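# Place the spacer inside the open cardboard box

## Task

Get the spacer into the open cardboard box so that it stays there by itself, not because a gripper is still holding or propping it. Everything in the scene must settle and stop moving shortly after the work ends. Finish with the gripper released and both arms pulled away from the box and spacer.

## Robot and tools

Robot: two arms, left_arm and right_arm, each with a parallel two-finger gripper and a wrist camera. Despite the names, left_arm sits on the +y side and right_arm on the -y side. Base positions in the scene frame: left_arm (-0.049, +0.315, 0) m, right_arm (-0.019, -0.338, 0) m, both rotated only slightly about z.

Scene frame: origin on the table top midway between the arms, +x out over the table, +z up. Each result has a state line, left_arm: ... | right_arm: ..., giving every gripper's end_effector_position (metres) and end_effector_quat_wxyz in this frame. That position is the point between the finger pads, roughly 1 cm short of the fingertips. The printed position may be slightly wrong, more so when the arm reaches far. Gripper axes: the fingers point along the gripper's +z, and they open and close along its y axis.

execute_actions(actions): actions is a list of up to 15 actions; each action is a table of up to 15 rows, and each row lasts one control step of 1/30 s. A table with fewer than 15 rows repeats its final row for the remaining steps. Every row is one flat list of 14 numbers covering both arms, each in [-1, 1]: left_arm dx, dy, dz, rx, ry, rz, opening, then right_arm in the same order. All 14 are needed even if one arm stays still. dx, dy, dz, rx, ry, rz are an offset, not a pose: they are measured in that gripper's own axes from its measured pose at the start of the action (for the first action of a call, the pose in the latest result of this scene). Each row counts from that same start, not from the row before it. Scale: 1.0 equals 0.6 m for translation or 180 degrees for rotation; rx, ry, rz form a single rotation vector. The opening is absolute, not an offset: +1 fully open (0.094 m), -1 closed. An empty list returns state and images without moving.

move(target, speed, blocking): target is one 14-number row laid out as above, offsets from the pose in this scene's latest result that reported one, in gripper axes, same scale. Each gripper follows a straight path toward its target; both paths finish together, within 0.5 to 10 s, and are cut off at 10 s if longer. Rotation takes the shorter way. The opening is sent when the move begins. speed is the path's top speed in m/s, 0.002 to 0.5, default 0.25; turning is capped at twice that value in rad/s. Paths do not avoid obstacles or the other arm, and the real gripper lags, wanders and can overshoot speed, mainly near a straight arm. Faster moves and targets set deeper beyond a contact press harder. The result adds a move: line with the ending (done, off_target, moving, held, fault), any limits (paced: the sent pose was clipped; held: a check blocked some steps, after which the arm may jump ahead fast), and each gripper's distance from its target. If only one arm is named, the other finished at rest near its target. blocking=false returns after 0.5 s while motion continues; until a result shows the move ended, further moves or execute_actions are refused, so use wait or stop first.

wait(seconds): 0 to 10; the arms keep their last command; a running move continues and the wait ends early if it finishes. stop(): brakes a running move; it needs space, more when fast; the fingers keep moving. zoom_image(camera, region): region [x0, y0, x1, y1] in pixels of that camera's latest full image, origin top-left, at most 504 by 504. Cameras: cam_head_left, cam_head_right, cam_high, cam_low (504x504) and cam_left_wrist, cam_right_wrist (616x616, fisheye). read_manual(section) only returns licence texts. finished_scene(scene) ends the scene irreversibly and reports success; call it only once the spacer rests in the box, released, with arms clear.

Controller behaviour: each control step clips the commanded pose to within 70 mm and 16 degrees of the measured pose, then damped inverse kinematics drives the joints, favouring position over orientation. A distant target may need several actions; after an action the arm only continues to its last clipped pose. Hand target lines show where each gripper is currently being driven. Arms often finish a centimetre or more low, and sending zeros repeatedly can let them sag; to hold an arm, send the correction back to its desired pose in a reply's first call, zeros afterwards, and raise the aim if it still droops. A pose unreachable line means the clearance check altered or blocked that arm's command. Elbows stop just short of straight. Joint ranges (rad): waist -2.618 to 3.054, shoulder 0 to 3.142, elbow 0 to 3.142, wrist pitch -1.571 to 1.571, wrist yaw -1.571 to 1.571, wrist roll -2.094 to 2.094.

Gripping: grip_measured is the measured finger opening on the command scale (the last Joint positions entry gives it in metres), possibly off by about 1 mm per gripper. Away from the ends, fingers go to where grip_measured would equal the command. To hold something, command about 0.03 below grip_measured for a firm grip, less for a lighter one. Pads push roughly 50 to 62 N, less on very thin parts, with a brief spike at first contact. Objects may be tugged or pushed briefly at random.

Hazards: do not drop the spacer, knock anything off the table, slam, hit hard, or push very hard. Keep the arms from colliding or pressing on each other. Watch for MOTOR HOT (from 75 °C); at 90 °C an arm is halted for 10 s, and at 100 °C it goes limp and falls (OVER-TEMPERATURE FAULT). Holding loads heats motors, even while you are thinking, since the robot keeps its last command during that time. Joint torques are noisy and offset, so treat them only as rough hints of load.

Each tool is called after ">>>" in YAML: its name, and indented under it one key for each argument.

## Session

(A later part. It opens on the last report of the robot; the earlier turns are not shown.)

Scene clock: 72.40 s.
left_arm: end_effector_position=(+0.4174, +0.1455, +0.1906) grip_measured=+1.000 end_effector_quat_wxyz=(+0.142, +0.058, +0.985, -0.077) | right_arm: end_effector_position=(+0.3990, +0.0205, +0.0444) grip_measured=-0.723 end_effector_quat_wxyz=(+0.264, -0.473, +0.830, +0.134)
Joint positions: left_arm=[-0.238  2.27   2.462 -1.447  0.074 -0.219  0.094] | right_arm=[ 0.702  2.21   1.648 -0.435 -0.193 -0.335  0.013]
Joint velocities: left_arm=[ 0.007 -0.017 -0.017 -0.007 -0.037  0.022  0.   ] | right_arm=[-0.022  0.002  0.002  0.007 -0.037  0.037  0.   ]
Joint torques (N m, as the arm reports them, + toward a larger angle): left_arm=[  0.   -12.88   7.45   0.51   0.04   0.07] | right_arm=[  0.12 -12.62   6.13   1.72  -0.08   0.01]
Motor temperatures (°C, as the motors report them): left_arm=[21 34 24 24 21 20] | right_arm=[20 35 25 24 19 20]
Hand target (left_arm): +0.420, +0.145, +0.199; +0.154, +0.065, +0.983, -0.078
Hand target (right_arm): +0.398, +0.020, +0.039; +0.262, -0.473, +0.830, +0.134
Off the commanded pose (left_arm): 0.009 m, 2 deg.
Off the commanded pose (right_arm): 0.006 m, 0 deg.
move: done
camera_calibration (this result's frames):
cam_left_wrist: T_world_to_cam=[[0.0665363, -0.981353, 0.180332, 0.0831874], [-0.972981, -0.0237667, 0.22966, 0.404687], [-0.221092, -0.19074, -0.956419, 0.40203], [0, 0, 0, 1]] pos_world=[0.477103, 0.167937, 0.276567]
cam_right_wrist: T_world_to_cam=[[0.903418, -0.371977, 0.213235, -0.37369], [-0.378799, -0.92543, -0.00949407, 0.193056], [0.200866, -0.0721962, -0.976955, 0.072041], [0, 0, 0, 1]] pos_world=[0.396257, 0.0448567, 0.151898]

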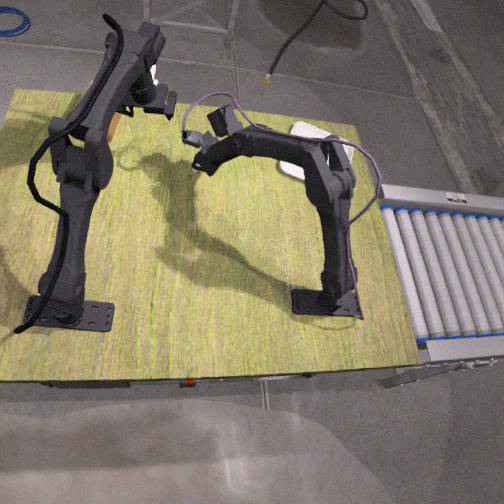

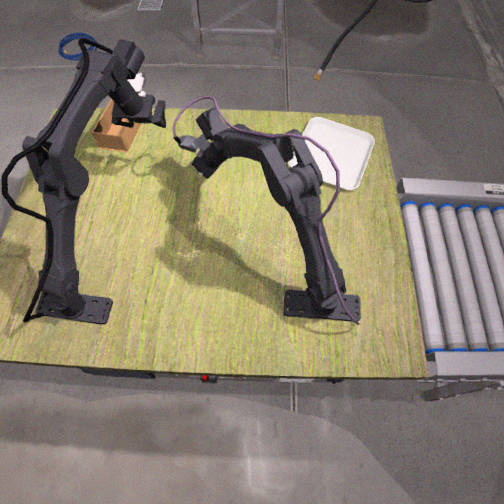

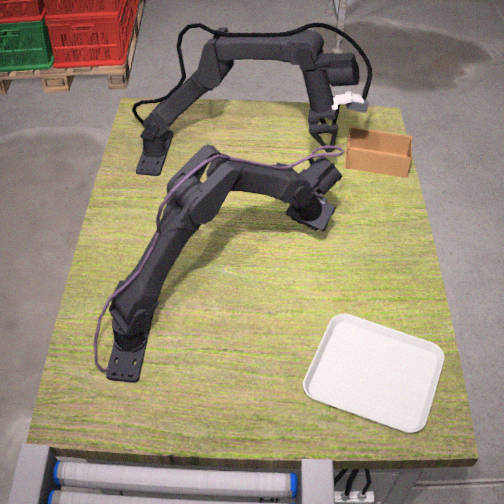

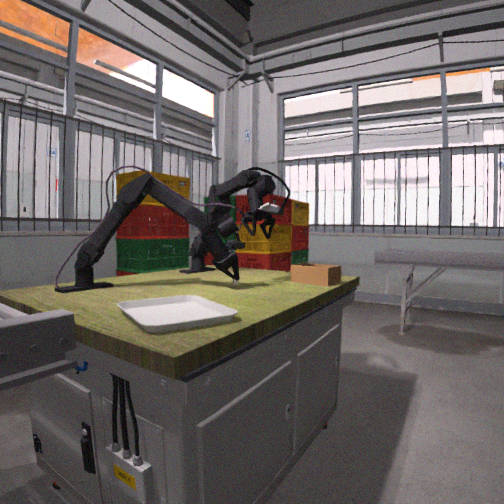

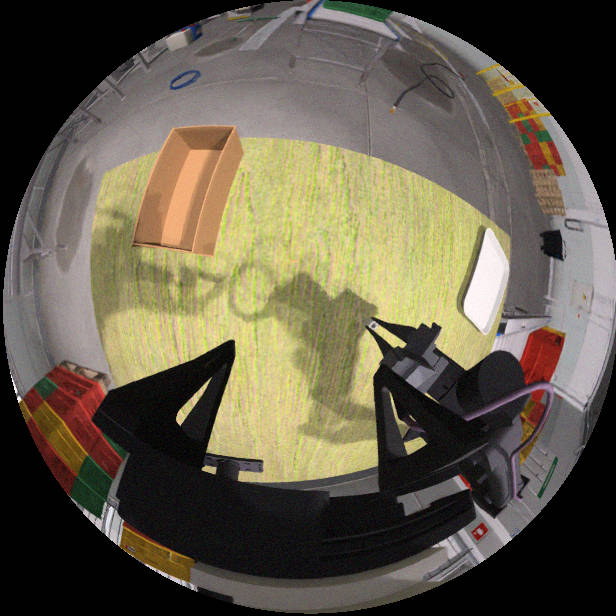

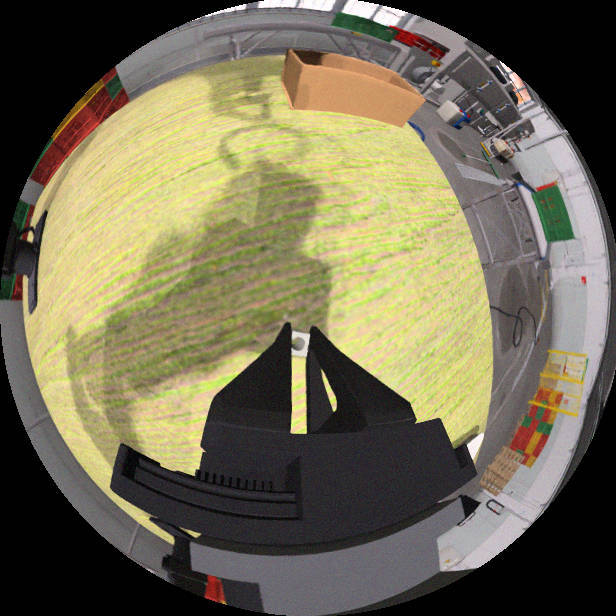

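>>> move:
  target: [0,0,-0.012,0,0,0,1, 0.016,0,0.023,0,0,0,-0.8]
  speed: 0.05

>>> move:
  target: [0,0,0,0,0,0,1, 0,0,0,0,0,0,1]

Scene clock: 75.70 s.
left_arm: end_effector_position=(+0.4115, +0.1475, +0.1886) grip_measured=+1.000 end_effector_quat_wxyz=(+0.129, +0.059, +0.987, -0.074) | right_arm: end_effector_position=(+0.3992, +0.0208, +0.0318) grip_measured=-0.723 end_effector_quat_wxyz=(+0.264, -0.473, +0.830, +0.135)
Joint positions: left_arm=[-0.238  2.27   2.462 -1.473  0.074 -0.216  0.094] | right_arm=[ 0.702  2.228  1.624 -0.393 -0.193 -0.335  0.013]
Joint velocities: left_arm=[ 0.007 -0.007  0.002  0.051 -0.022 -0.051  0.   ] | right_arm=[ 0.002  0.002 -0.017 -0.037 -0.051  0.037  0.001]
Joint torques (N m, as the arm reports them, + toward a larger angle): left_arm=[  0.2  -12.57   7.99   0.47   0.03   0.  ] | right_arm=[ -0.13 -12.68   6.57   1.71  -0.09  -0.01]
Motor temperatures (°C, as the motors report them): left_arm=[21 34 24 24 21 20] | right_arm=[20 35 24 24 19 20]
Hand target (left_arm): +0.415, +0.147, +0.197; +0.142, +0.058, +0.985, -0.078
Hand target (right_arm): +0.399, +0.020, +0.027; +0.263, -0.473, +0.830, +0.134
Off the commanded pose (left_arm): 0.010 m, 2 deg.
Off the commanded pose (right_arm): 0.004 m, 0 deg.
move: done
camera_calibration (this result's frames):
cam_left_wrist: T_world_to_cam=[[0.0683291, -0.983116, 0.169749, 0.0874025], [-0.967124, -0.0234962, 0.253217, 0.392538], [-0.244953, -0.18147, -0.9524, 0.406938], [0, 0, 0, 1]] pos_world=[0.473342, 0.168997, 0.273334]
cam_right_wrist: T_world_to_cam=[[0.903524, -0.37181, 0.213077, -0.371122], [-0.378414, -0.925577, -0.0104777, 0.193216], [0.201115, -0.0711645, -0.976979, 0.0595791], [0, 0, 0, 1]] pos_world=[0.396451, 0.0450891, 0.13931]

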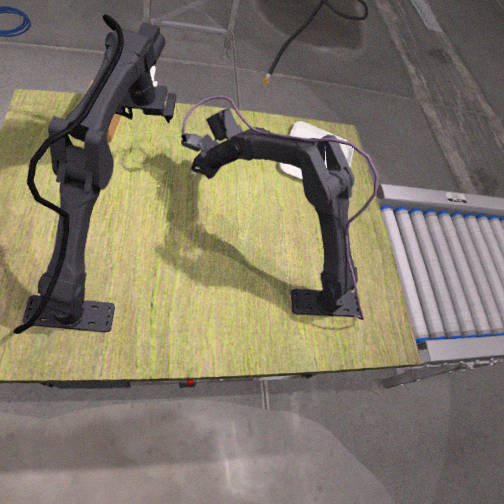

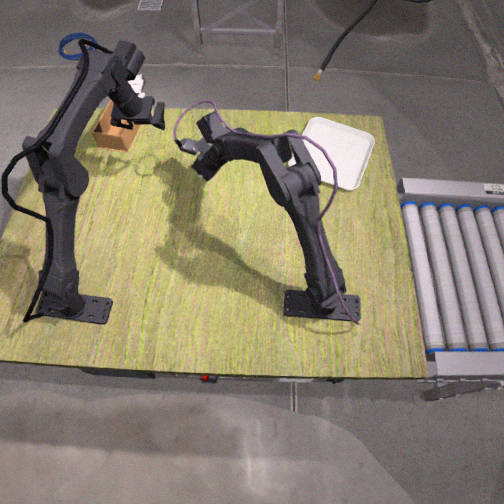

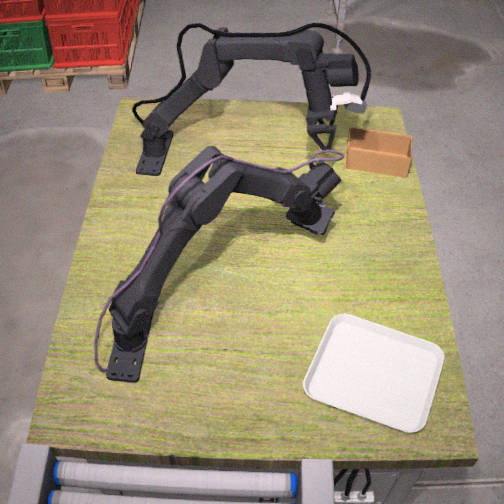

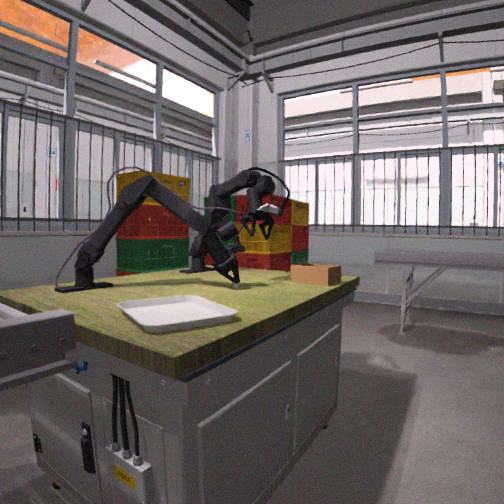

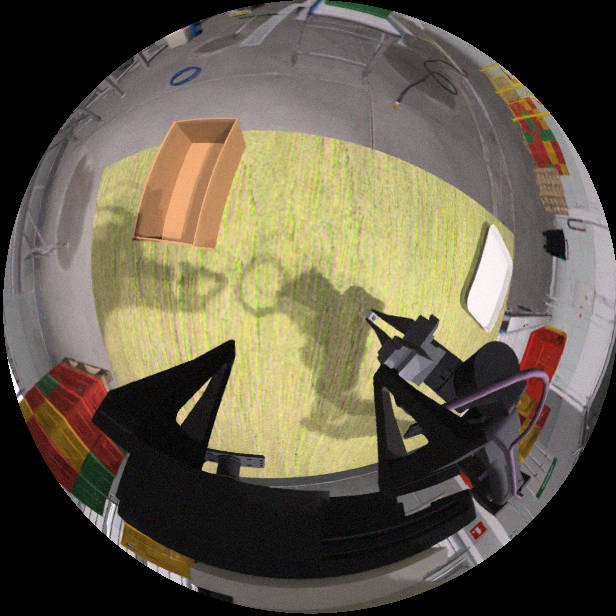

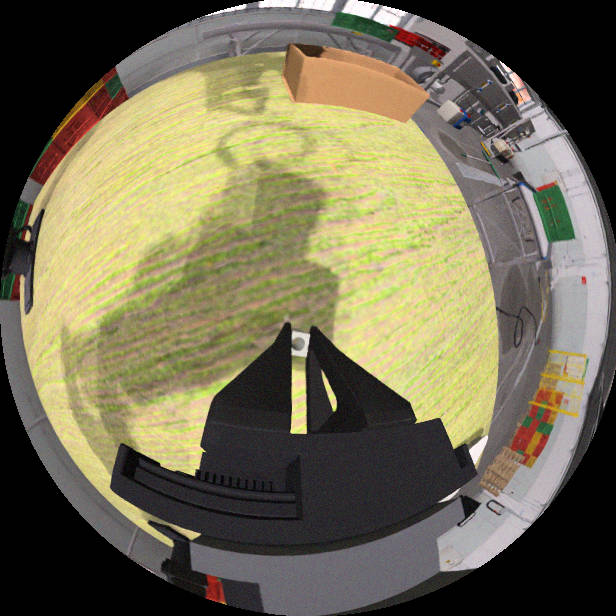

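Scene clock: 76.20 s.
left_arm: end_effector_position=(+0.4115, +0.1475, +0.1886) grip_measured=+1.000 end_effector_quat_wxyz=(+0.129, +0.059, +0.987, -0.074) | right_arm: end_effector_position=(+0.3992, +0.0208, +0.0318) grip_measured=+1.000 end_effector_quat_wxyz=(+0.264, -0.473, +0.830, +0.135)
Joint positions: left_arm=[-0.238  2.27   2.462 -1.473  0.074 -0.216  0.094] | right_arm=[ 0.702  2.228  1.624 -0.393 -0.193 -0.335  0.094]
Joint velocities: left_arm=[-0.012  0.017 -0.002 -0.066 -0.007  0.007  0.   ] | right_arm=[ 0.002 -0.007 -0.007  0.051 -0.022 -0.037  0.   ]
Joint torques (N m, as the arm reports them, + toward a larger angle): left_arm=[  0.02 -13.15   5.32   0.56   0.07   0.03] | right_arm=[ -0.04 -13.06   7.21   1.57  -0.07  -0.03]
Motor temperatures (°C, as the motors report them): left_arm=[21 34 24 24 21 20] | right_arm=[20 35 24 24 19 20]
Hand target (left_arm): +0.412, +0.147, +0.189; +0.129, +0.059, +0.987, -0.074
Hand target (right_arm): +0.399, +0.021, +0.032; +0.264, -0.473, +0.830, +0.135
Off the commanded pose (left_arm): 0.000 m, 0 deg.
Off the commanded pose (right_arm): 0.000 m, 0 deg.
move: done
camera_calibration (this result's frames):
cam_left_wrist: T_world_to_cam=[[0.0683291, -0.983116, 0.169749, 0.0874025], [-0.967124, -0.0234962, 0.253217, 0.392538], [-0.244953, -0.18147, -0.9524, 0.406938], [0, 0, 0, 1]] pos_world=[0.473342, 0.168997, 0.273334]
cam_right_wrist: T_world_to_cam=[[0.903524, -0.37181, 0.213077, -0.371122], [-0.378414, -0.925577, -0.0104777, 0.193216], [0.201115, -0.0711645, -0.976979, 0.0595791], [0, 0, 0, 1]] pos_world=[0.396451, 0.0450891, 0.13931]

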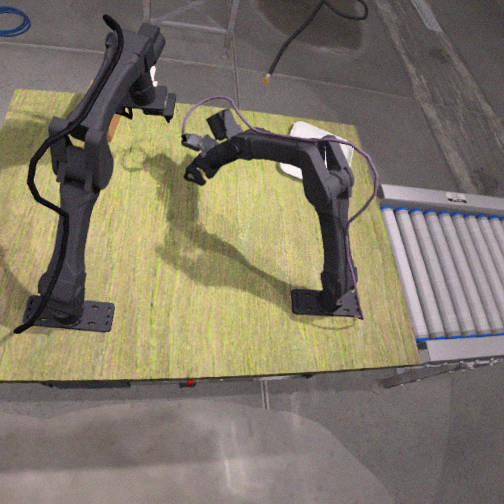

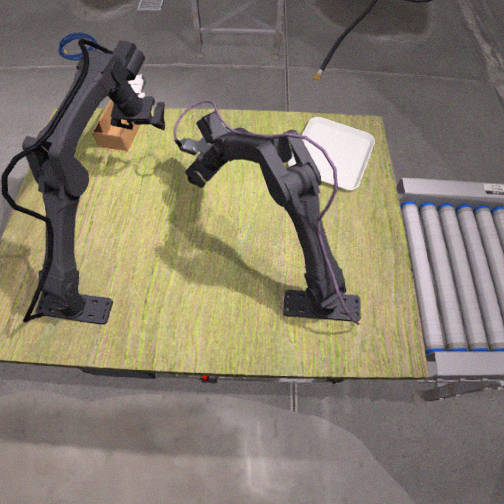

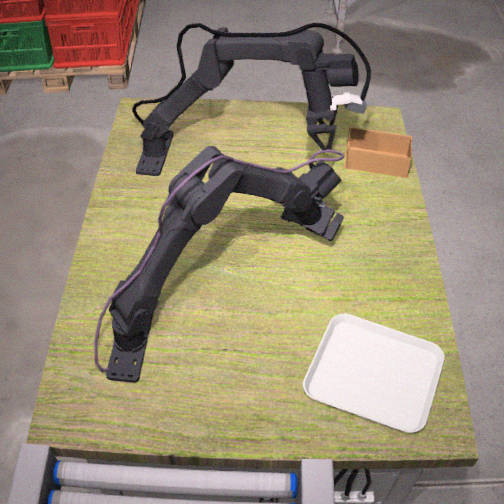

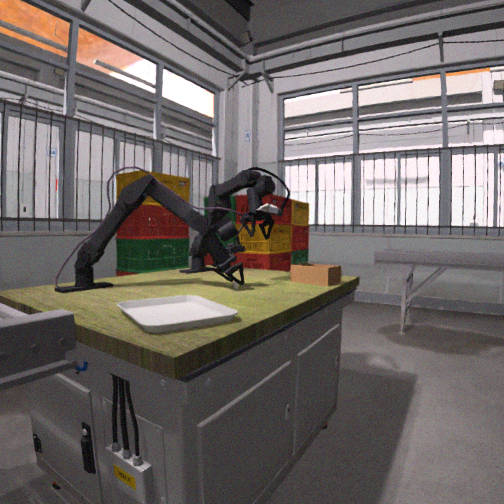

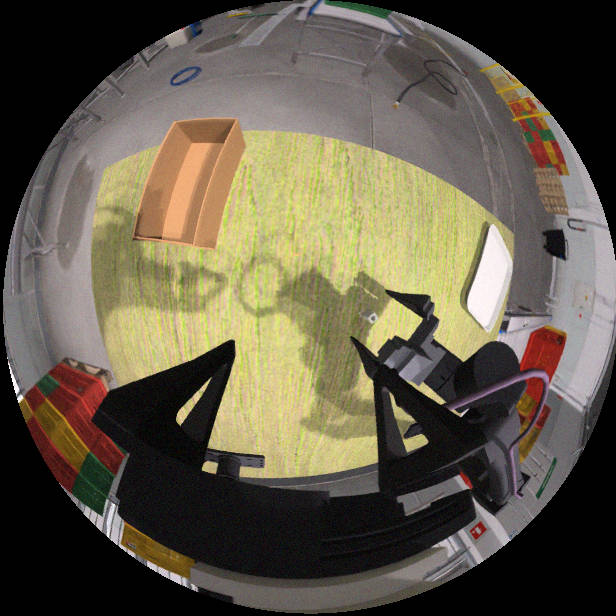

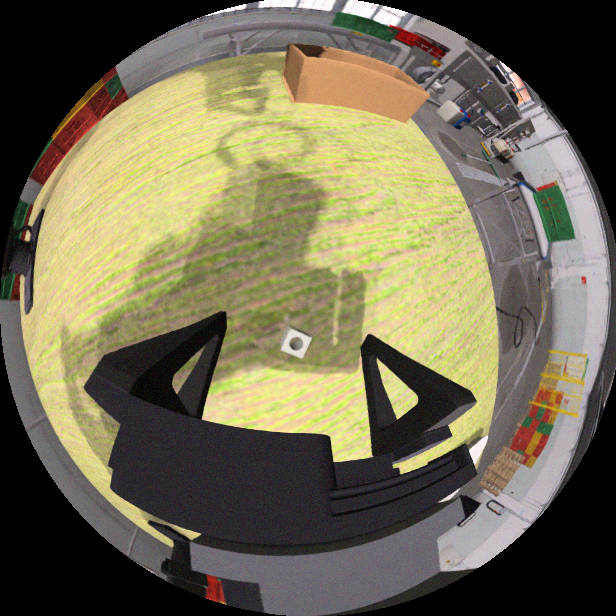

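>>> move:
  target: [0,0,-0.01,0,0,0,1, 0.18,-0.13,-0.4,0,0,0,1]
  speed: 0.3

Scene clock: 81.03 s.
left_arm: end_effector_position=(+0.4063, +0.1492, +0.1871) grip_measured=+1.000 end_effector_quat_wxyz=(+0.118, +0.059, +0.989, -0.071) | right_arm: end_effector_position=(+0.3424, -0.2140, +0.1556) grip_measured=+1.000 end_effector_quat_wxyz=(+0.246, -0.469, +0.838, +0.134)
Joint positions: left_arm=[-0.238  2.27   2.462 -1.496  0.074 -0.216  0.094] | right_arm=[ 0.191  1.627  1.342 -0.897 -0.425 -0.803  0.094]
Joint velocities: left_arm=[-0.017  0.012  0.007 -0.022  0.11   0.051  0.   ] | right_arm=[-0.027  0.017  0.002  0.022 -0.022  0.007  0.   ]
Joint torques (N m, as the arm reports them, + toward a larger angle): left_arm=[ -0.11 -12.63   7.99   0.46   0.01   0.03] | right_arm=[-0.26 -8.64  9.39  1.17 -0.36 -0.05]
Motor temperatures (°C, as the motors report them): left_arm=[21 34 24 24 21 20] | right_arm=[20 35 24 24 19 20]
Hand target (left_arm): +0.410, +0.148, +0.194; +0.130, +0.059, +0.987, -0.074
Hand target (right_arm): +0.345, -0.211, +0.171; +0.264, -0.473, +0.830, +0.136
Off the commanded pose (left_arm): 0.008 m, 1 deg.
Off the commanded pose (right_arm): 0.016 m, 2 deg.
move: off_target (right_arm)
camera_calibration (this result's frames):
cam_left_wrist: T_world_to_cam=[[0.0719169, -0.984324, 0.161041, 0.0900857], [-0.961406, -0.0254218, 0.273956, 0.382052], [-0.265567, -0.174528, -0.948164, 0.411051], [0, 0, 0, 1]] pos_world=[0.46999, 0.170126, 0.270571]
cam_right_wrist: T_world_to_cam=[[0.906312, -0.37743, 0.190117, -0.432075], [-0.387836, -0.921524, 0.019409, -0.0449384], [0.167872, -0.0913249, -0.98157, 0.183088], [0, 0, 0, 1]] pos_world=[0.343431, -0.18777, 0.26273]

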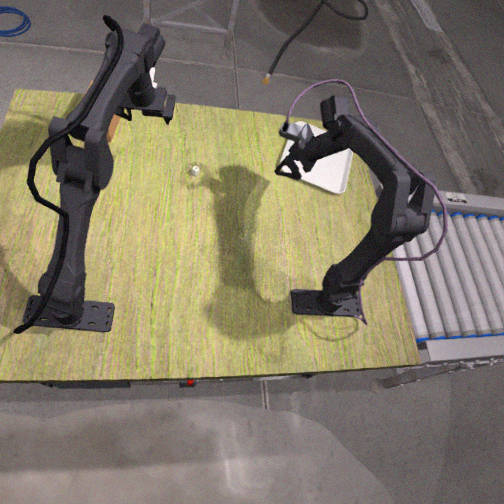

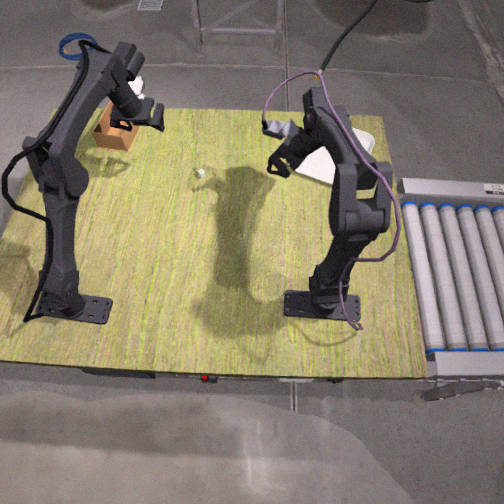

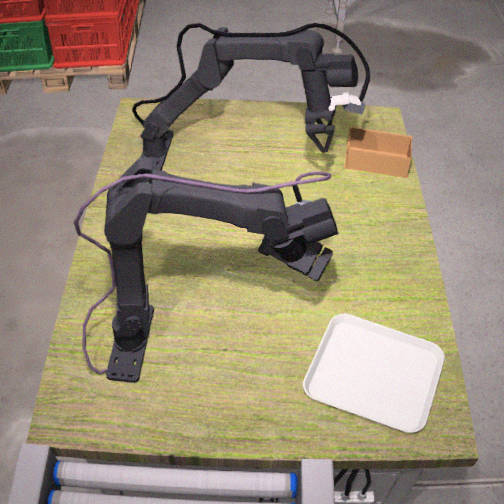

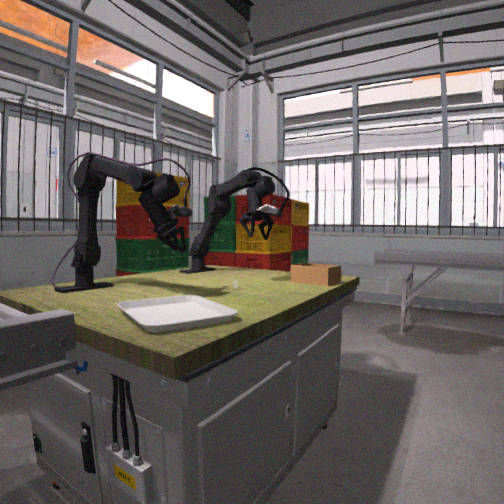

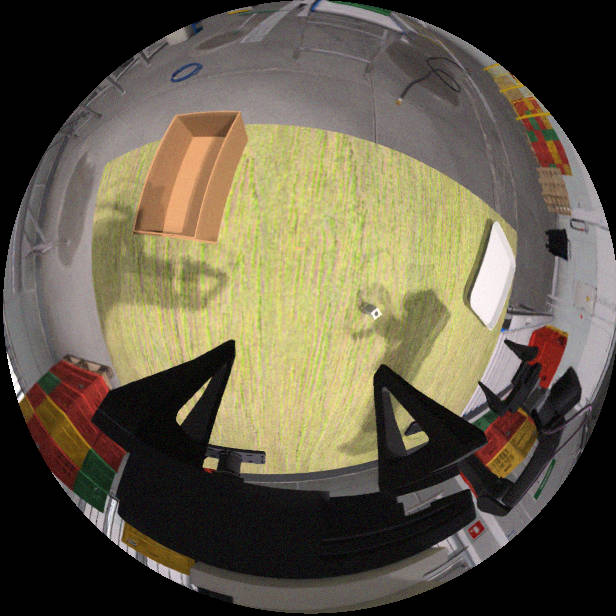

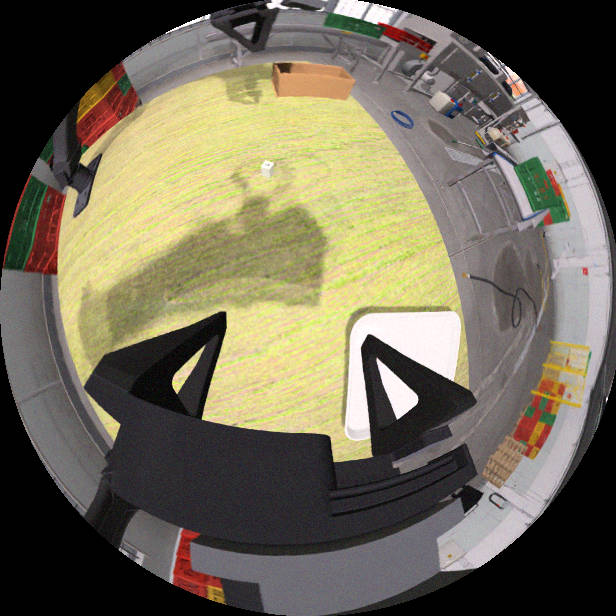

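>>> move:
  target: [0.034,-0.186,0.21,0,0,0,1, 0,0,-0.02,0,0,0,1]
  speed: 0.25

Scene clock: 89.73 s.
left_arm: end_effector_position=(+0.3937, +0.0247, +0.0606) grip_measured=+1.000 end_effector_quat_wxyz=(+0.097, +0.066, +0.991, -0.062) | right_arm: end_effector_position=(+0.3344, -0.2157, +0.1522) grip_measured=+1.000 end_effector_quat_wxyz=(+0.230, -0.472, +0.840, +0.137)
Joint positions: left_arm=[-0.492  2.434  2.243 -1.148  0.013 -0.447  0.094] | right_arm=[ 0.191  1.627  1.342 -0.935 -0.422 -0.814  0.094]
Joint velocities: left_arm=[ 0.002 -0.002  0.012  0.051 -0.022  0.037  0.   ] | right_arm=[-0.002 -0.007 -0.017 -0.051  0.051 -0.066  0.   ]
Joint torques (N m, as the arm reports them, + toward a larger angle): left_arm=[  0.32 -16.49   6.27   0.59  -0.12  -0.02] | right_arm=[-1.49 -8.85  8.91  1.12 -0.26 -0.05]
Motor temperatures (°C, as the motors report them): left_arm=[21 34 24 24 21 20] | right_arm=[20 33 25 23 19 20]
Hand target (left_arm): +0.401, +0.024, +0.074; +0.118, +0.059, +0.989, -0.068
Hand target (right_arm): +0.339, -0.220, +0.166; +0.246, -0.469, +0.838, +0.133
Off the commanded pose (left_arm): 0.016 m, 3 deg.
Off the commanded pose (right_arm): 0.015 m, 2 deg.
move: off_target (left_arm, right_arm)
camera_calibration (this result's frames):
cam_left_wrist: T_world_to_cam=[[0.0629009, -0.988548, 0.13717, -0.00609466], [-0.949898, -0.017136, 0.312091, 0.394364], [-0.306167, -0.149928, -0.940098, 0.280956], [0, 0, 0, 1]] pos_world=[0.461008, 0.0428562, 0.141884]
cam_right_wrist: T_world_to_cam=[[0.915134, -0.367691, 0.165326, -0.4219], [-0.379024, -0.924431, 0.0420533, -0.0564845], [0.13737, -0.101147, -0.985342, 0.189588], [0, 0, 0, 1]] pos_world=[0.338643, -0.188169, 0.258935]

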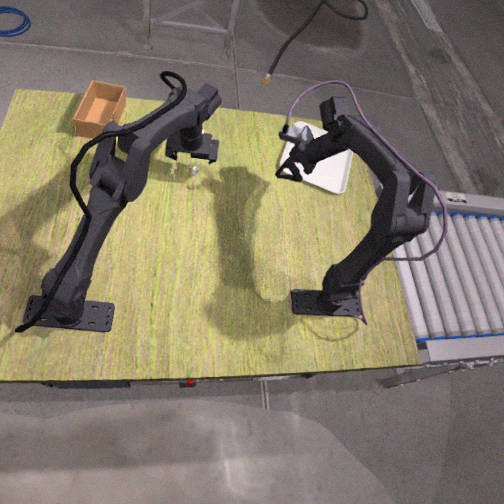

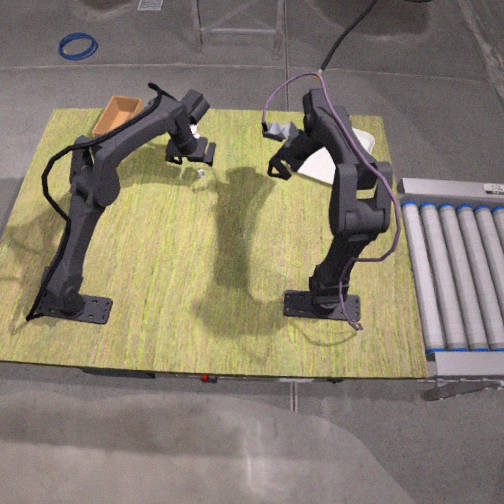

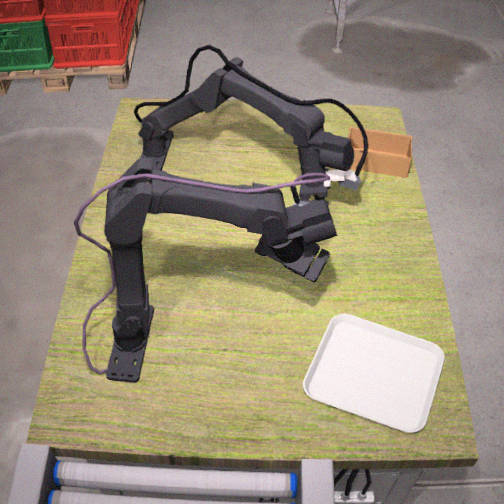

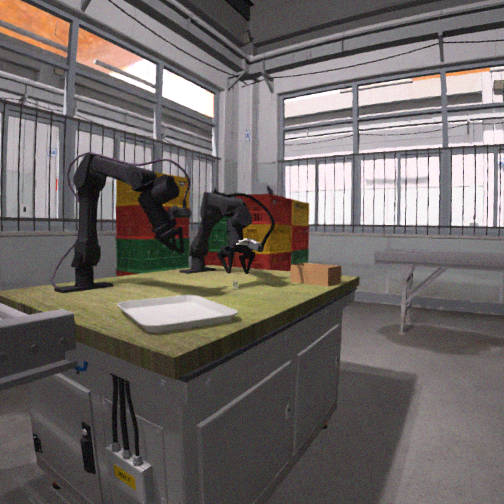

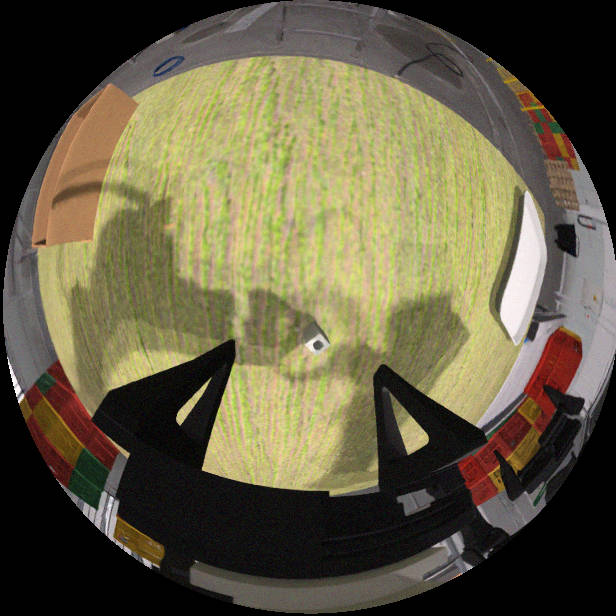

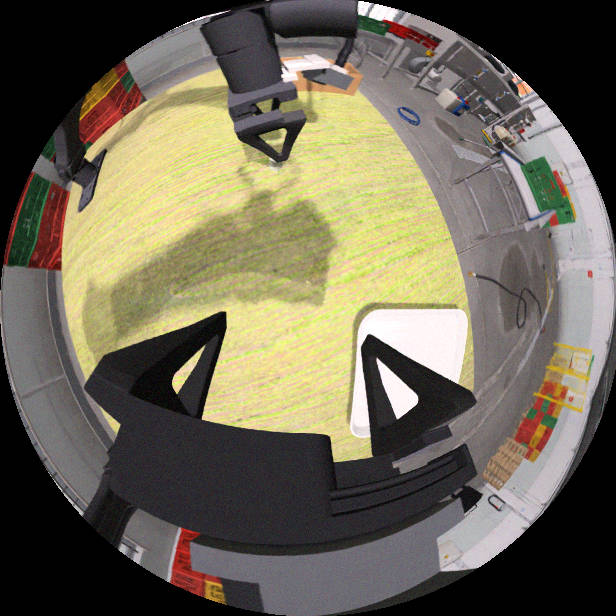

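>>> move:
  target: [-0.01,0,0.035,0,0,0,1, 0,0,-0.02,0,0,0,1]
  speed: 0.08

Scene clock: 93.80 s.
left_arm: end_effector_position=(+0.3924, +0.0257, +0.0271) grip_measured=+1.000 end_effector_quat_wxyz=(+0.074, +0.065, +0.994, -0.049) | right_arm: end_effector_position=(+0.3265, -0.2173, +0.1492) grip_measured=+1.000 end_effector_quat_wxyz=(+0.213, -0.474, +0.842, +0.141)
Joint positions: left_arm=[-0.492  2.501  2.243 -1.135  0.013 -0.448  0.094] | right_arm=[ 0.191  1.627  1.342 -0.972 -0.418 -0.825  0.094]
Joint velocities: left_arm=[-0.012  0.002 -0.002  0.007  0.007  0.037  0.   ] | right_arm=[-0.002 -0.017  0.007 -0.022 -0.066  0.022  0.   ]
Joint torques (N m, as the arm reports them, + toward a larger angle): left_arm=[  0.39 -15.87   7.99   0.46   0.03   0.07] | right_arm=[-1.48 -8.71  9.06  1.04 -0.27 -0.06]
Motor temperatures (°C, as the motors report them): left_arm=[21 35 24 24 21 20] | right_arm=[20 32 25 23 19 20]
Hand target (left_arm): +0.403, +0.021, +0.042; +0.097, +0.066, +0.991, -0.062
Hand target (right_arm): +0.331, -0.221, +0.162; +0.230, -0.472, +0.840, +0.137
Off the commanded pose (left_arm): 0.019 m, 3 deg.
Off the commanded pose (right_arm): 0.015 m, 2 deg.
move: off_target (left_arm, right_arm)
camera_calibration (this result's frames):
cam_left_wrist: T_world_to_cam=[[0.0694991, -0.992024, 0.105162, -0.00208039], [-0.935007, -0.0280287, 0.35352, 0.396832], [-0.347753, -0.122897, -0.929497, 0.264554], [0, 0, 0, 1]] pos_world=[0.463184, 0.0415718, 0.105833]
cam_right_wrist: T_world_to_cam=[[0.922889, -0.358612, 0.140261, -0.411559], [-0.36986, -0.926897, 0.0637639, -0.0676311], [0.107141, -0.110724, -0.988059, 0.195706], [0, 0, 0, 1]] pos_world=[0.333841, -0.188608, 0.255407]

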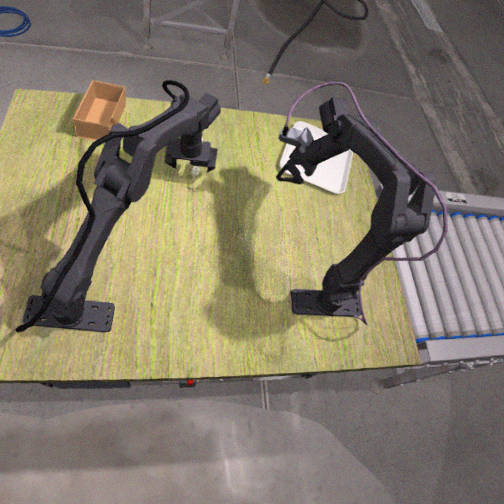

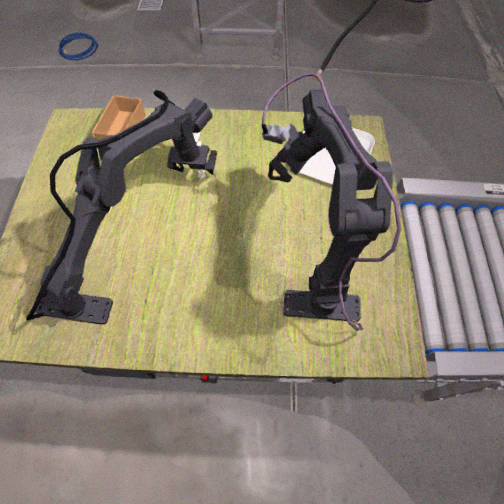

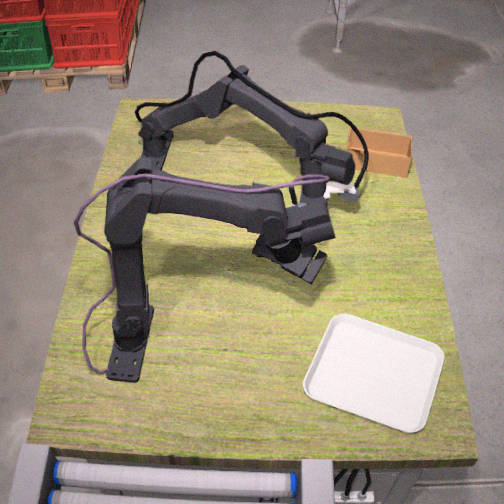

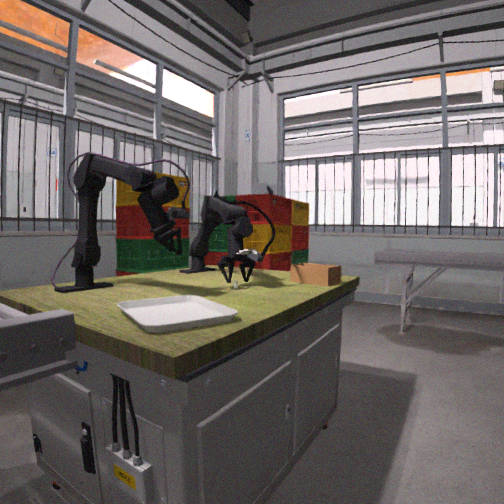

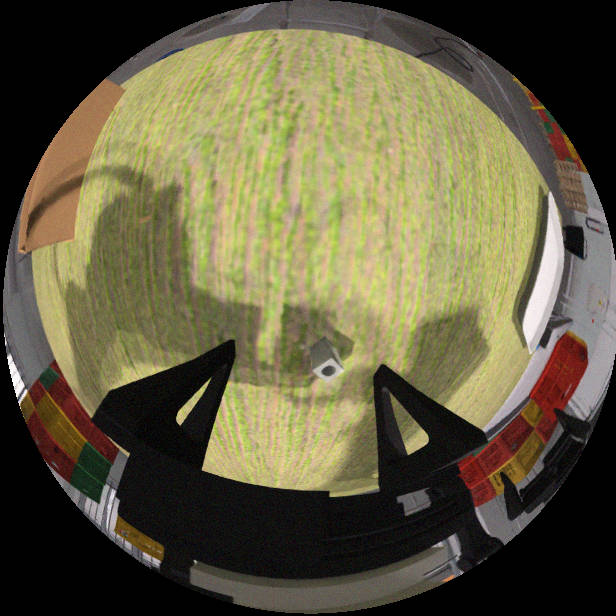

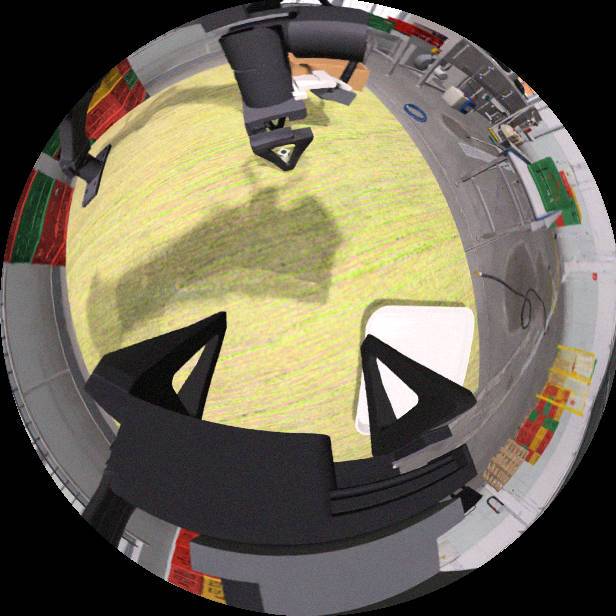

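>>> move:
  target: [-0.015,0,-0.02,0,0,0,-0.8, 0,0,-0.02,0,0,0,1]
  speed: 0.05

Scene clock: 96.40 s.
left_arm: end_effector_position=(+0.3930, +0.0251, +0.0318) grip_measured=-0.687 end_effector_quat_wxyz=(+0.065, +0.066, +0.995, -0.044) | right_arm: end_effector_position=(+0.3181, -0.2190, +0.1463) grip_measured=+1.000 end_effector_quat_wxyz=(+0.196, -0.477, +0.844, +0.145)
Joint positions: left_arm=[-0.492  2.542  2.34  -1.212  0.014 -0.448  0.015] | right_arm=[ 0.191  1.627  1.342 -1.01  -0.415 -0.837  0.094]
Joint velocities: left_arm=[ 0.027 -0.037 -0.017  0.007  0.022  0.007 -0.   ] | right_arm=[-0.012  0.017  0.007  0.007  0.022 -0.066  0.   ]
Joint torques (N m, as the arm reports them, + toward a larger angle): left_arm=[  0.51 -15.3    8.06   0.26  -0.01   0.06] | right_arm=[-1.46 -8.52  9.16  0.99 -0.27 -0.07]
Motor temperatures (°C, as the motors report them): left_arm=[21 36 24 23 21 20] | right_arm=[20 32 25 23 19 20]
Hand target (left_arm): +0.399, +0.026, +0.040; +0.074, +0.065, +0.994, -0.049
Hand target (right_arm): +0.323, -0.223, +0.160; +0.213, -0.474, +0.842, +0.141
Off the commanded pose (left_arm): 0.011 m, 1 deg.
Off the commanded pose (right_arm): 0.015 m, 2 deg.
move: off_target (left_arm, right_arm)
camera_calibration (this result's frames):
cam_left_wrist: T_world_to_cam=[[0.0711853, -0.993127, 0.0929056, -0.00341829], [-0.928389, -0.0319098, 0.370237, 0.392703], [-0.364728, -0.112608, -0.92428, 0.275288], [0, 0, 0, 1]] pos_world=[0.46523, 0.0401359, 0.109368]
cam_right_wrist: T_world_to_cam=[[0.930198, -0.348943, 0.113891, -0.400411], [-0.359143, -0.92931, 0.0860229, -0.0793587], [0.0758231, -0.120921, -0.989762, 0.201553], [0, 0, 0, 1]] pos_world=[0.328677, -0.189097, 0.251919]

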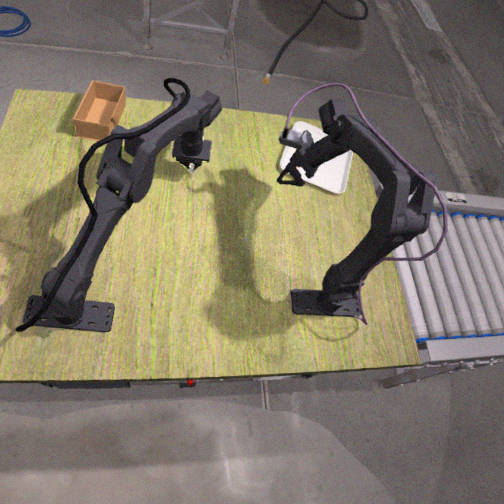

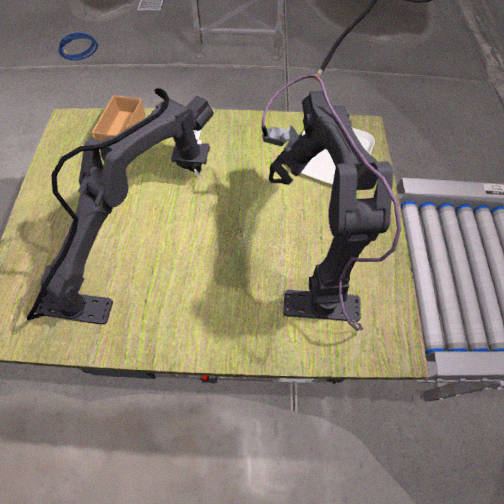

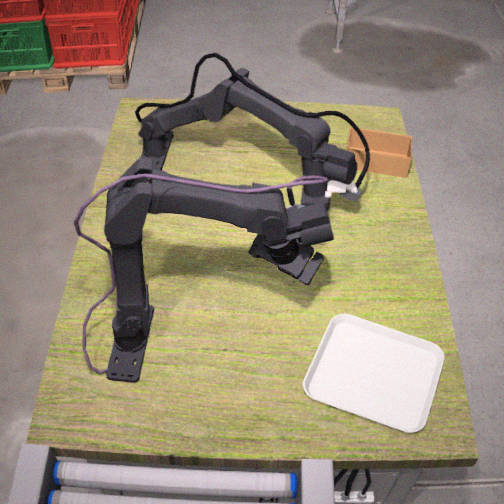

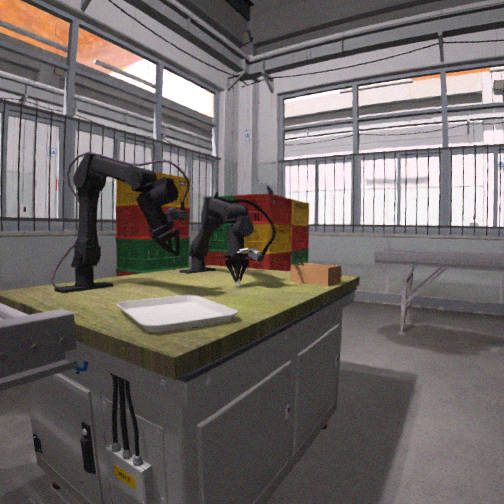

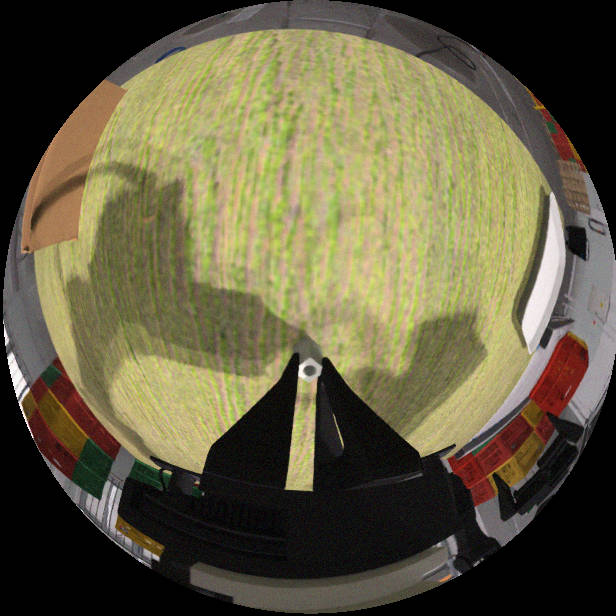

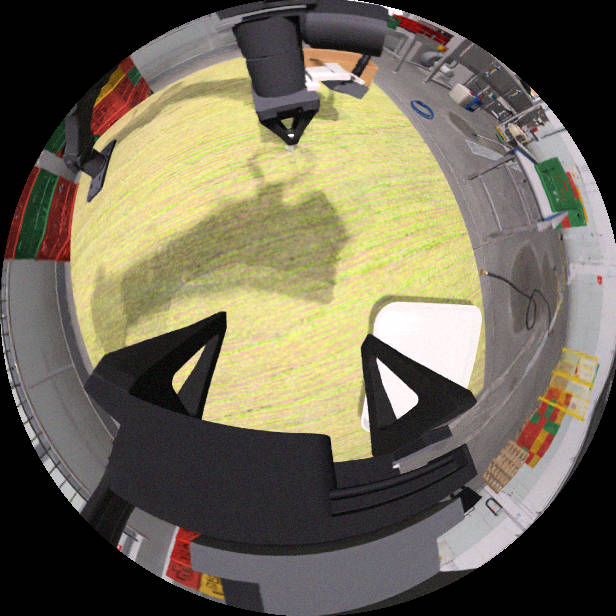

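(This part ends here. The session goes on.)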